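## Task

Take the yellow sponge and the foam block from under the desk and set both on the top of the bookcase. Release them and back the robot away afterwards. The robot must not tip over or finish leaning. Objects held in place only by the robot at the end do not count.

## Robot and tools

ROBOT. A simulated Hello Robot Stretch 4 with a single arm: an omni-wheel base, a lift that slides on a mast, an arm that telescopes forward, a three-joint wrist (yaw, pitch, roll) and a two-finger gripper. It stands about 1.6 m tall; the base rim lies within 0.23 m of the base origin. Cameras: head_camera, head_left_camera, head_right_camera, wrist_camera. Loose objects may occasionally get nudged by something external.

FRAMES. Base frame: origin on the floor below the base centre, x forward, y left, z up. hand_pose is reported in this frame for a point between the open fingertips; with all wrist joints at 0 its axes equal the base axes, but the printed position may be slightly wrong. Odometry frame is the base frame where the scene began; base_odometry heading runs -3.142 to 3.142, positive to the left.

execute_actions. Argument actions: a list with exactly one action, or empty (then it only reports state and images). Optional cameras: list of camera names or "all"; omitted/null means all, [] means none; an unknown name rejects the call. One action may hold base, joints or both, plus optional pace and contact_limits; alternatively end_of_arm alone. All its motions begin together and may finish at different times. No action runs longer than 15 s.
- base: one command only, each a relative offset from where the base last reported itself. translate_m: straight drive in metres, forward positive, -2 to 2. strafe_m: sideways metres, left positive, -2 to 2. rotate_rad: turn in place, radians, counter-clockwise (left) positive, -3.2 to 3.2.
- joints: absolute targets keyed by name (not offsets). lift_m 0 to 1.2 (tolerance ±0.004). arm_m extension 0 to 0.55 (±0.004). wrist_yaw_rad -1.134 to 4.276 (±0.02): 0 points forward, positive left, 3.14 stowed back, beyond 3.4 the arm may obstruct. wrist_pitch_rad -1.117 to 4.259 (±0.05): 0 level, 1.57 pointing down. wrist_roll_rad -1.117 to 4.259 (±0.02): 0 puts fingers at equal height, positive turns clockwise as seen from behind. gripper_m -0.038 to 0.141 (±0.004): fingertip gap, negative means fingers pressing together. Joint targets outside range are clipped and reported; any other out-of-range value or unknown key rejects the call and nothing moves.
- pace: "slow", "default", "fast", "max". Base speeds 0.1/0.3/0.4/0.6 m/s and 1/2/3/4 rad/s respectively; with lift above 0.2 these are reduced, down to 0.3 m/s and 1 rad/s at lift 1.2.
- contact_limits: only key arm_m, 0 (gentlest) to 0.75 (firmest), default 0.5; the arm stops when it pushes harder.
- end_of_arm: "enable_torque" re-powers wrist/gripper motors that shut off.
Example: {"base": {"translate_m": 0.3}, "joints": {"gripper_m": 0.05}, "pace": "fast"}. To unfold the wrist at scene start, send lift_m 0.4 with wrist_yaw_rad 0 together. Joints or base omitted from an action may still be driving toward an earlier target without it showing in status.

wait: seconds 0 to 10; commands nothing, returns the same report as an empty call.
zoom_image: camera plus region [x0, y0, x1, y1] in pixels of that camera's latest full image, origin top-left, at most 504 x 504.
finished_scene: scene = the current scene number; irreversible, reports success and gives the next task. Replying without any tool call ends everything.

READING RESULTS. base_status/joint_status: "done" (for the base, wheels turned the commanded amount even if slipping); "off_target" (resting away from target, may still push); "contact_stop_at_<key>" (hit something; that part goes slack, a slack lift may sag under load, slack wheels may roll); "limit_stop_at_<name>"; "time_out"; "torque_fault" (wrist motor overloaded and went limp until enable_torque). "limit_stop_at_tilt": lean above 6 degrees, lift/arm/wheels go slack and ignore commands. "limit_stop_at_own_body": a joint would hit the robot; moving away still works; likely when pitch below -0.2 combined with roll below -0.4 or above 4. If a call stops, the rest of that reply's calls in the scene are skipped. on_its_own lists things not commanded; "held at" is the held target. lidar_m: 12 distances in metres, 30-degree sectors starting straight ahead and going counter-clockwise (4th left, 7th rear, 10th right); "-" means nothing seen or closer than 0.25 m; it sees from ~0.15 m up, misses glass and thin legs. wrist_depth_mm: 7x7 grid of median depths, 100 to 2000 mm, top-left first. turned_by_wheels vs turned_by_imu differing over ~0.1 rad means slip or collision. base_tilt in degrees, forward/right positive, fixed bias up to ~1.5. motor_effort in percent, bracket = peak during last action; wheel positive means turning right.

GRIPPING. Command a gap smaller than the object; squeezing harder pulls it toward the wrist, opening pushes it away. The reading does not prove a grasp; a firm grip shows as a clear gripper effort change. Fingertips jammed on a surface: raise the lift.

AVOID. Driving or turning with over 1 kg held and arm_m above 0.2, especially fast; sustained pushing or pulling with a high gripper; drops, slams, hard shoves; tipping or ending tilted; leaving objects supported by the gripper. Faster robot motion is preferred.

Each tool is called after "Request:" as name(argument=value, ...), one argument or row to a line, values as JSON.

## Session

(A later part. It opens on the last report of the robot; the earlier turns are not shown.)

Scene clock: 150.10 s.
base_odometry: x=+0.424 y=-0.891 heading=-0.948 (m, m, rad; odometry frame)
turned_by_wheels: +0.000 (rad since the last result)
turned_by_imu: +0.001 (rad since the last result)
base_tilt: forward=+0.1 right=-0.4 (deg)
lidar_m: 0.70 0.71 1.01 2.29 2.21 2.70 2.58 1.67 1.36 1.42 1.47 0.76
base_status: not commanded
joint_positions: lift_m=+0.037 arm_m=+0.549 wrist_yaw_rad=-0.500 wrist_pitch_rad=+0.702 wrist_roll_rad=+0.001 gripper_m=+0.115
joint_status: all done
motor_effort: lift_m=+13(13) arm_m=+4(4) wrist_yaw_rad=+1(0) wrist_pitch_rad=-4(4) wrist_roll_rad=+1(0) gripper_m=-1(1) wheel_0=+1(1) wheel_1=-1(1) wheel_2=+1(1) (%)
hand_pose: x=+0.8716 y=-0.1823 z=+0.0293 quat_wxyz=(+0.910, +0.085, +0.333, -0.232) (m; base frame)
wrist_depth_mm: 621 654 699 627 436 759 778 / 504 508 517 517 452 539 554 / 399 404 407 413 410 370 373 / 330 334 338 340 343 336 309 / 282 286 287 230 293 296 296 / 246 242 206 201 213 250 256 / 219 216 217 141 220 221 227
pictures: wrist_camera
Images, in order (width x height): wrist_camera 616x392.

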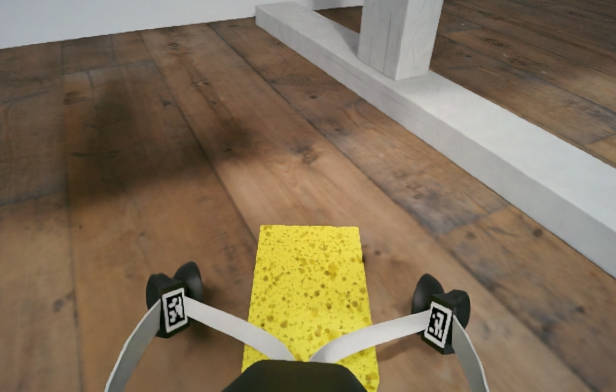

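Request:
execute_actions(
  actions=[
    {"joints":{"gripper_m":0.0}},
  ],
  cameras=[],
)

Request:
execute_actions(
  actions=[
    {"joints":{"lift_m":0.15,"arm_m":0.05}},
  ],
  cameras=["wrist_camera"],
)

Scene clock: 156.40 s.
base_odometry: x=+0.424 y=-0.891 heading=-0.948 (m, m, rad; odometry frame)
turned_by_wheels: +0.000 (rad since the last result)
turned_by_imu: +0.002 (rad since the last result)
base_tilt: forward=-0.1 right=-0.5 (deg)
lidar_m: 0.71 0.73 0.98 2.29 2.18 2.71 2.56 1.67 1.38 1.41 1.48 0.75
base_status: not commanded
joint_positions: lift_m=+0.037 arm_m=+0.549 wrist_yaw_rad=-0.500 wrist_pitch_rad=+0.702 wrist_roll_rad=+0.001 gripper_m=+0.001
joint_status: all done
motor_effort: lift_m=+13(14) arm_m=+4(4) wrist_yaw_rad=+1(1) wrist_pitch_rad=-5(4) wrist_roll_rad=+0(0) gripper_m=-22(24) wheel_0=+1(1) wheel_1=-1(1) wheel_2=+1(1) (%)
hand_pose: x=+0.8716 y=-0.1823 z=+0.0293 quat_wxyz=(+0.910, +0.085, +0.333, -0.232) (m; base frame)
wrist_depth_mm: 615 654 699 627 433 759 778 / 508 508 517 517 452 539 554 / 402 404 407 413 410 373 375 / 330 334 338 342 343 336 309 / 282 285 287 216 293 296 297 / 246 249 186 187 189 256 256 / 219 211 212 169 181 161 227
pictures: none
No camera images: the call's "cameras" was empty. Leave "cameras" out to get every camera's image.

Scene clock: 158.93 s.
base_odometry: x=+0.424 y=-0.891 heading=-0.948 (m, m, rad; odometry frame)
turned_by_wheels: +0.000 (rad since the last result)
turned_by_imu: +0.001 (rad since the last result)
base_tilt: forward=-0.1 right=-0.4 (deg)
lidar_m: 0.70 0.73 1.01 2.26 2.24 2.68 2.58 1.68 1.36 1.40 1.48 0.76
base_status: not commanded
joint_positions: lift_m=+0.150 arm_m=+0.051 wrist_yaw_rad=-0.500 wrist_pitch_rad=+0.702 wrist_roll_rad=+0.001 gripper_m=+0.001
joint_status: all done
motor_effort: lift_m=+21(22) arm_m=-4(4) wrist_yaw_rad=+0(1) wrist_pitch_rad=-5(4) wrist_roll_rad=+0(0) gripper_m=-22(22) wheel_0=+0(1) wheel_1=-1(1) wheel_2=+1(0) (%)
hand_pose: x=+0.3730 y=-0.1823 z=+0.1416 quat_wxyz=(+0.910, +0.086, +0.333, -0.233) (m; base frame)
wrist_depth_mm: 976 1042 960 1078 1118 1160 1118 / 768 768 788 750 809 820 831 / 615 615 621 627 634 640 654 / 504 508 512 521 525 530 535 / 430 433 436 215 445 449 452 / 373 377 185 187 189 389 392 / 332 322 324 169 180 160 347
pictures: wrist_camera
Images, in order (width x height): wrist_camera 616x392.

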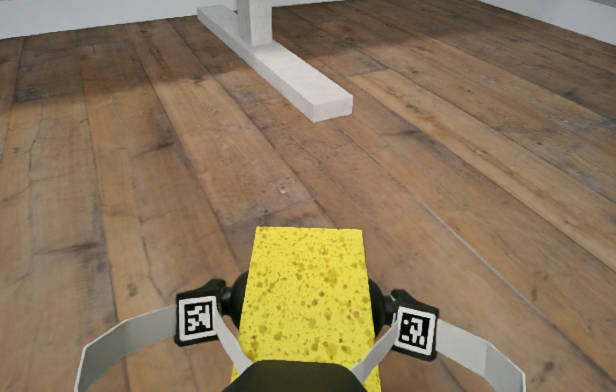

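Request:
execute_actions(
  actions=[
    {"base":{"rotate_rad":-1.6},"joints":{"lift_m":0.4,"wrist_yaw_rad":0,"wrist_pitch_rad":0.4}},
  ],
  cameras=[],
)

Request:
execute_actions(
  actions=[
    {"base":{"strafe_m":-0.85},"joints":{"lift_m":1.1}},
  ],
  cameras=[],
)

Request:
execute_actions(
  actions=[
    {"base":{"translate_m":0.36}},
  ],
  cameras=["wrist_camera","head_camera"],
)

Scene clock: 166.20 s.
base_odometry: x=+0.424 y=-0.891 heading=-2.548 (m, m, rad; odometry frame)
turned_by_wheels: -1.600 (rad since the last result)
turned_by_imu: -1.593 (rad since the last result)
base_tilt: forward=+0.0 right=-0.5 (deg)
lidar_m: 1.42 1.45 0.76 0.69 0.74 0.98 2.28 2.24 2.71 2.55 1.72 1.35
base_status: done
joint_positions: lift_m=+0.400 arm_m=+0.051 wrist_yaw_rad=+0.000 wrist_pitch_rad=+0.402 wrist_roll_rad=+0.001 gripper_m=+0.001
joint_status: all done
motor_effort: lift_m=+22(20) arm_m=-4(4) wrist_yaw_rad=+1(6) wrist_pitch_rad=-6(12) wrist_roll_rad=+0(0) gripper_m=-23(22) wheel_0=+2(7) wheel_1=+1(8) wheel_2=-1(8) (%)
hand_pose: x=+0.4871 y=-0.0874 z=+0.4649 quat_wxyz=(+0.980, +0.000, +0.200, +0.000) (m; base frame)
wrist_depth_mm: 1025 1042 1025 1042 1042 1060 917 / 1078 1078 1098 1098 1118 1098 917 / 1138 1160 1138 1138 1160 1160 960 / 1205 1205 1229 1229 1229 1205 1182 / 1098 1118 1138 215 1182 1160 1008 / 891 891 186 187 189 946 960 / 732 699 707 169 181 160 809
pictures: none
No camera images: the call's "cameras" was empty. Leave "cameras" out to get every camera's image.

Scene clock: 170.37 s.
base_odometry: x=-0.052 y=-0.187 heading=-2.548 (m, m, rad; odometry frame)
turned_by_wheels: +0.000 (rad since the last result)
turned_by_imu: +0.002 (rad since the last result)
base_tilt: forward=-0.2 right=-0.4 (deg)
lidar_m: 1.15 1.48 1.66 1.56 1.61 2.38 1.88 1.87 1.84 1.70 1.73 1.25
base_status: done
joint_positions: lift_m=+1.100 arm_m=+0.051 wrist_yaw_rad=+0.000 wrist_pitch_rad=+0.402 wrist_roll_rad=+0.001 gripper_m=+0.001
joint_status: all done
motor_effort: lift_m=+22(18) arm_m=-4(4) wrist_yaw_rad=+1(1) wrist_pitch_rad=-6(7) wrist_roll_rad=+0(1) gripper_m=-22(21) wheel_0=-1(9) wheel_1=+1(6) wheel_2=+0(2) (%)
hand_pose: x=+0.4871 y=-0.0874 z=+1.1649 quat_wxyz=(+0.980, +0.000, +0.200, +0.000) (m; base frame)
wrist_depth_mm: 1060 1078 1078 1098 1078 1078 1098 / 1118 1138 1138 1138 1138 1138 1160 / 1182 1182 1078 1118 1098 1078 1205 / 1229 1255 1229 1229 1255 1118 1281 / 1308 1336 1281 215 1336 1255 1366 / 1430 1397 186 187 189 1281 1464 / 1499 1464 1138 169 181 160 1537
pictures: none
No camera images: the call's "cameras" was empty. Leave "cameras" out to get every camera's image.

Scene clock: 173.03 s.
base_odometry: x=-0.350 y=-0.388 heading=-2.547 (m, m, rad; odometry frame)
turned_by_wheels: +0.000 (rad since the last result)
turned_by_imu: +0.000 (rad since the last result)
base_tilt: forward=-0.2 right=-0.4 (deg)
lidar_m: 0.79 1.14 1.51 1.58 1.65 2.78 2.21 2.23 1.78 1.68 1.69 0.86
base_status: done
joint_positions: lift_m=+1.100 arm_m=+0.051 wrist_yaw_rad=+0.000 wrist_pitch_rad=+0.402 wrist_roll_rad=+0.001 gripper_m=+0.001
joint_status: not commanded
motor_effort: lift_m=+22(22) arm_m=-4(4) wrist_yaw_rad=+0(1) wrist_pitch_rad=-7(5) wrist_roll_rad=+1(1) gripper_m=-22(21) wheel_0=+0(7) wheel_1=+2(3) wheel_2=+2(10) (%)
hand_pose: x=+0.4871 y=-0.0874 z=+1.1649 quat_wxyz=(+0.980, +0.000, +0.200, +0.000) (m; base frame)
wrist_depth_mm: 750 750 750 759 768 768 768 / 778 788 788 788 788 809 809 / 831 831 820 831 842 842 854 / 866 854 634 647 661 668 683 / 946 904 891 215 917 917 732 / 991 960 186 187 189 946 759 / 1060 707 798 169 181 160 788
pictures: head_camera, wrist_camera
Images, in order (width x height): head_camera 420x560, wrist_camera 616x392.

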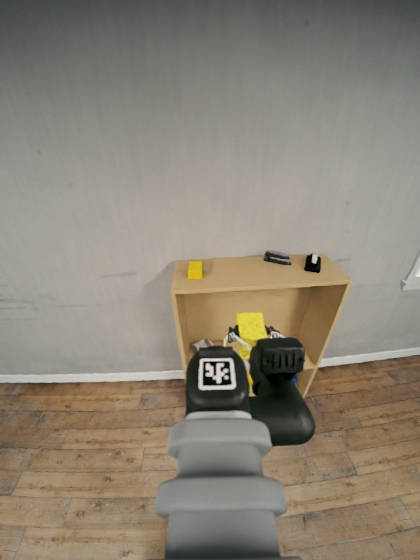

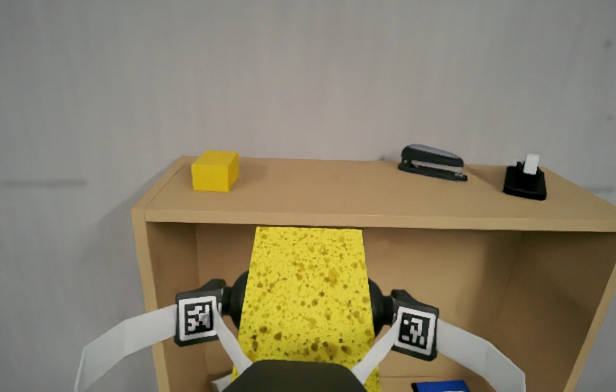

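Request:
execute_actions(
  actions=[
    {"joints":{"arm_m":0.49}},
  ],
  cameras=[],
)

Request:
execute_actions(
  actions=[
    {"joints":{"lift_m":1.025},"pace":"slow"},
  ],
  cameras=["wrist_camera","head_camera"],
)

Scene clock: 179.60 s.
base_odometry: x=-0.350 y=-0.388 heading=-2.547 (m, m, rad; odometry frame)
turned_by_wheels: +0.000 (rad since the last result)
turned_by_imu: +0.002 (rad since the last result)
base_tilt: forward=+0.0 right=-0.5 (deg)
lidar_m: 0.77 1.13 1.52 1.57 1.66 2.77 2.21 2.27 1.81 1.67 1.67 0.86
base_status: not commanded
joint_positions: lift_m=+1.100 arm_m=+0.489 wrist_yaw_rad=+0.000 wrist_pitch_rad=+0.402 wrist_roll_rad=+0.001 gripper_m=+0.001
joint_status: all done
motor_effort: lift_m=+22(22) arm_m=+4(7) wrist_yaw_rad=+0(1) wrist_pitch_rad=-4(4) wrist_roll_rad=+1(1) gripper_m=-21(22) wheel_0=+0(0) wheel_1=+2(2) wheel_2=+1(2) (%)
hand_pose: x=+0.9257 y=-0.0874 z=+1.1650 quat_wxyz=(+0.980, +0.000, +0.200, +0.000) (m; base frame)
wrist_depth_mm: 353 355 355 359 362 362 362 / 373 375 377 379 379 384 382 / 392 394 394 399 399 402 404 / 418 418 421 424 424 427 430 / 439 436 439 215 445 449 452 / 336 298 186 187 189 373 353 / 245 285 289 169 181 160 325
pictures: none
No camera images: the call's "cameras" was empty. Leave "cameras" out to get every camera's image.

Scene clock: 181.10 s.
base_odometry: x=-0.350 y=-0.388 heading=-2.547 (m, m, rad; odometry frame)
turned_by_wheels: +0.000 (rad since the last result)
turned_by_imu: +0.001 (rad since the last result)
base_tilt: forward=-0.1 right=-0.5 (deg)
lidar_m: 0.79 1.15 1.47 1.59 1.64 2.79 2.22 2.24 1.78 1.65 1.65 0.85
base_status: not commanded
joint_positions: lift_m=+1.026 arm_m=+0.489 wrist_yaw_rad=+0.000 wrist_pitch_rad=+0.397 wrist_roll_rad=+0.001 gripper_m=+0.001
joint_status: all done
motor_effort: lift_m=+12(25) arm_m=+4(4) wrist_yaw_rad=-1(0) wrist_pitch_rad=+8(7) wrist_roll_rad=+0(0) gripper_m=-22(22) wheel_0=+0(0) wheel_1=+2(2) wheel_2=+2(2) (%)
hand_pose: x=+0.9262 y=-0.0874 z=+1.0921 quat_wxyz=(+0.980, +0.000, +0.197, +0.000) (m; base frame)
wrist_depth_mm: 353 355 357 359 362 362 366 / 370 375 377 379 382 382 382 / 392 394 397 399 399 402 404 / 407 410 415 415 424 421 338 / 237 298 330 216 345 349 334 / 210 250 185 186 187 274 277 / 212 203 204 166 181 161 227
pictures: head_camera, wrist_camera
Images, in order (width x height): head_camera 420x560, wrist_camera 616x392.

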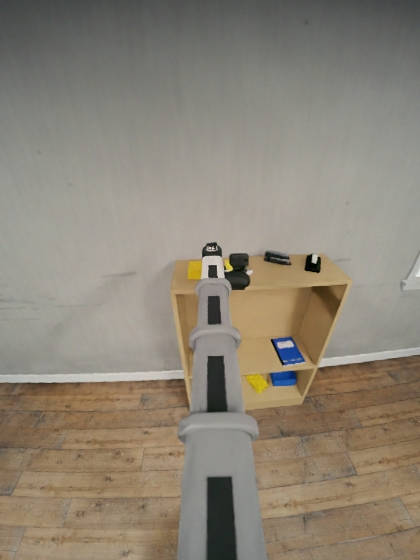

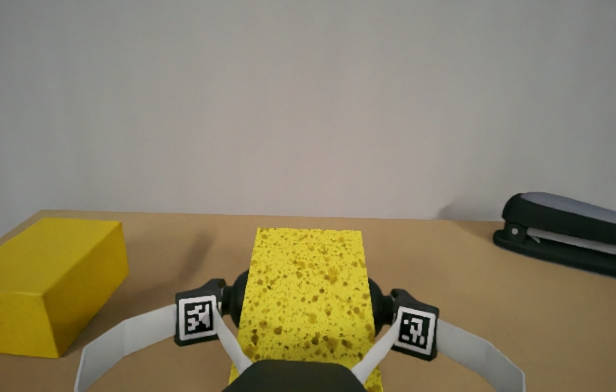

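Touching, well on the top.

Request:
execute_actions(
  actions=[
    {"joints":{"gripper_m":0.11,"lift_m":1.03},"pace":"slow"},
  ],
  cameras=[],
)

Request:
execute_actions(
  actions=[
    {"joints":{"lift_m":1.1}},
  ],
  cameras=[],
)

Request:
execute_actions(
  actions=[
    {"base":{"translate_m":-0.3},"joints":{"arm_m":0.01}},
  ],
  cameras=["wrist_camera"],
)

Scene clock: 190.13 s.
base_odometry: x=-0.350 y=-0.388 heading=-2.547 (m, m, rad; odometry frame)
turned_by_wheels: +0.000 (rad since the last result)
turned_by_imu: +0.003 (rad since the last result)
base_tilt: forward=+0.0 right=-0.4 (deg)
lidar_m: 0.78 1.11 1.52 1.58 1.63 2.78 2.19 2.26 1.79 1.67 1.68 0.86
base_status: not commanded
joint_positions: lift_m=+1.030 arm_m=+0.489 wrist_yaw_rad=+0.000 wrist_pitch_rad=+0.402 wrist_roll_rad=+0.001 gripper_m=+0.110
joint_status: all done
motor_effort: lift_m=+21(23) arm_m=+4(4) wrist_yaw_rad=+1(0) wrist_pitch_rad=-5(8) wrist_roll_rad=+0(1) gripper_m=+0(20) wheel_0=+0(0) wheel_1=+2(2) wheel_2=+2(2) (%)
hand_pose: x=+0.9257 y=-0.0874 z=+1.0951 quat_wxyz=(+0.980, +0.000, +0.200, +0.000) (m; base frame)
wrist_depth_mm: 355 355 357 359 359 362 364 / 368 373 375 379 382 382 382 / 392 394 397 399 402 402 407 / 413 410 413 418 418 424 338 / 238 298 332 252 345 349 334 / 210 250 213 200 213 265 278 / 213 211 213 140 214 219 228
pictures: none
No camera images: the call's "cameras" was empty. Leave "cameras" out to get every camera's image.

Scene clock: 191.40 s.
base_odometry: x=-0.350 y=-0.388 heading=-2.547 (m, m, rad; odometry frame)
turned_by_wheels: +0.000 (rad since the last result)
turned_by_imu: +0.000 (rad since the last result)
base_tilt: forward=-0.1 right=-0.5 (deg)
lidar_m: 0.80 1.12 1.51 1.60 1.64 2.78 2.21 2.26 1.80 1.67 1.68 0.88
base_status: not commanded
joint_positions: lift_m=+1.100 arm_m=+0.489 wrist_yaw_rad=+0.000 wrist_pitch_rad=+0.402 wrist_roll_rad=+0.001 gripper_m=+0.110
joint_status: all done
motor_effort: lift_m=+22(23) arm_m=+4(4) wrist_yaw_rad=+1(1) wrist_pitch_rad=-6(5) wrist_roll_rad=+0(0) gripper_m=-1(0) wheel_0=+0(0) wheel_1=+2(2) wheel_2=+2(2) (%)
hand_pose: x=+0.9257 y=-0.0874 z=+1.1650 quat_wxyz=(+0.980, +0.000, +0.200, +0.000) (m; base frame)
wrist_depth_mm: 353 355 357 359 362 362 364 / 373 373 375 379 379 382 384 / 394 394 397 397 402 402 407 / 415 418 421 424 427 427 430 / 439 439 439 445 445 449 452 / 338 297 343 379 223 370 353 / 246 267 306 140 304 306 325
pictures: none
No camera images: the call's "cameras" was empty. Leave "cameras" out to get every camera's image.

Scene clock: 193.90 s.
base_odometry: x=-0.102 y=-0.220 heading=-2.547 (m, m, rad; odometry frame)
turned_by_wheels: +0.000 (rad since the last result)
turned_by_imu: +0.002 (rad since the last result)
base_tilt: forward=+0.0 right=-0.6 (deg)
lidar_m: 1.08 1.43 1.71 1.58 1.63 2.45 1.90 1.94 1.83 1.70 1.74 1.15
base_status: done
joint_positions: lift_m=+1.100 arm_m=+0.011 wrist_yaw_rad=+0.000 wrist_pitch_rad=+0.402 wrist_roll_rad=+0.001 gripper_m=+0.110
joint_status: all done
motor_effort: lift_m=+21(21) arm_m=-4(3) wrist_yaw_rad=+1(0) wrist_pitch_rad=-6(7) wrist_roll_rad=+0(0) gripper_m=-1(2) wheel_0=-1(4) wheel_1=-2(4) wheel_2=-1(11) (%)
hand_pose: x=+0.4471 y=-0.0875 z=+1.1650 quat_wxyz=(+0.980, +0.000, +0.200, +0.000) (m; base frame)
wrist_depth_mm: 1060 1042 1042 1060 1060 1060 1078 / 1098 1098 1118 1118 1118 1118 1138 / 1160 1160 1078 1078 1060 1060 1205 / 1205 1229 1205 1205 1229 1118 1255 / 1308 1281 1255 1281 1281 1182 1336 / 1397 1366 1098 1308 222 1182 1430 / 1464 1464 1499 140 1430 1499 1537
pictures: wrist_camera
Images, in order (width x height): wrist_camera 616x392.

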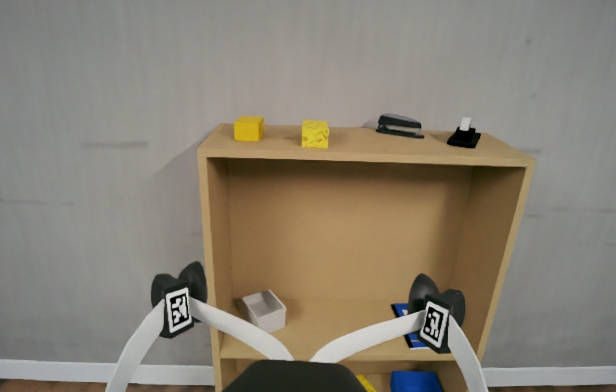

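Request:
finished_scene(
  scene=2,
)

The scene is finished: the task was done.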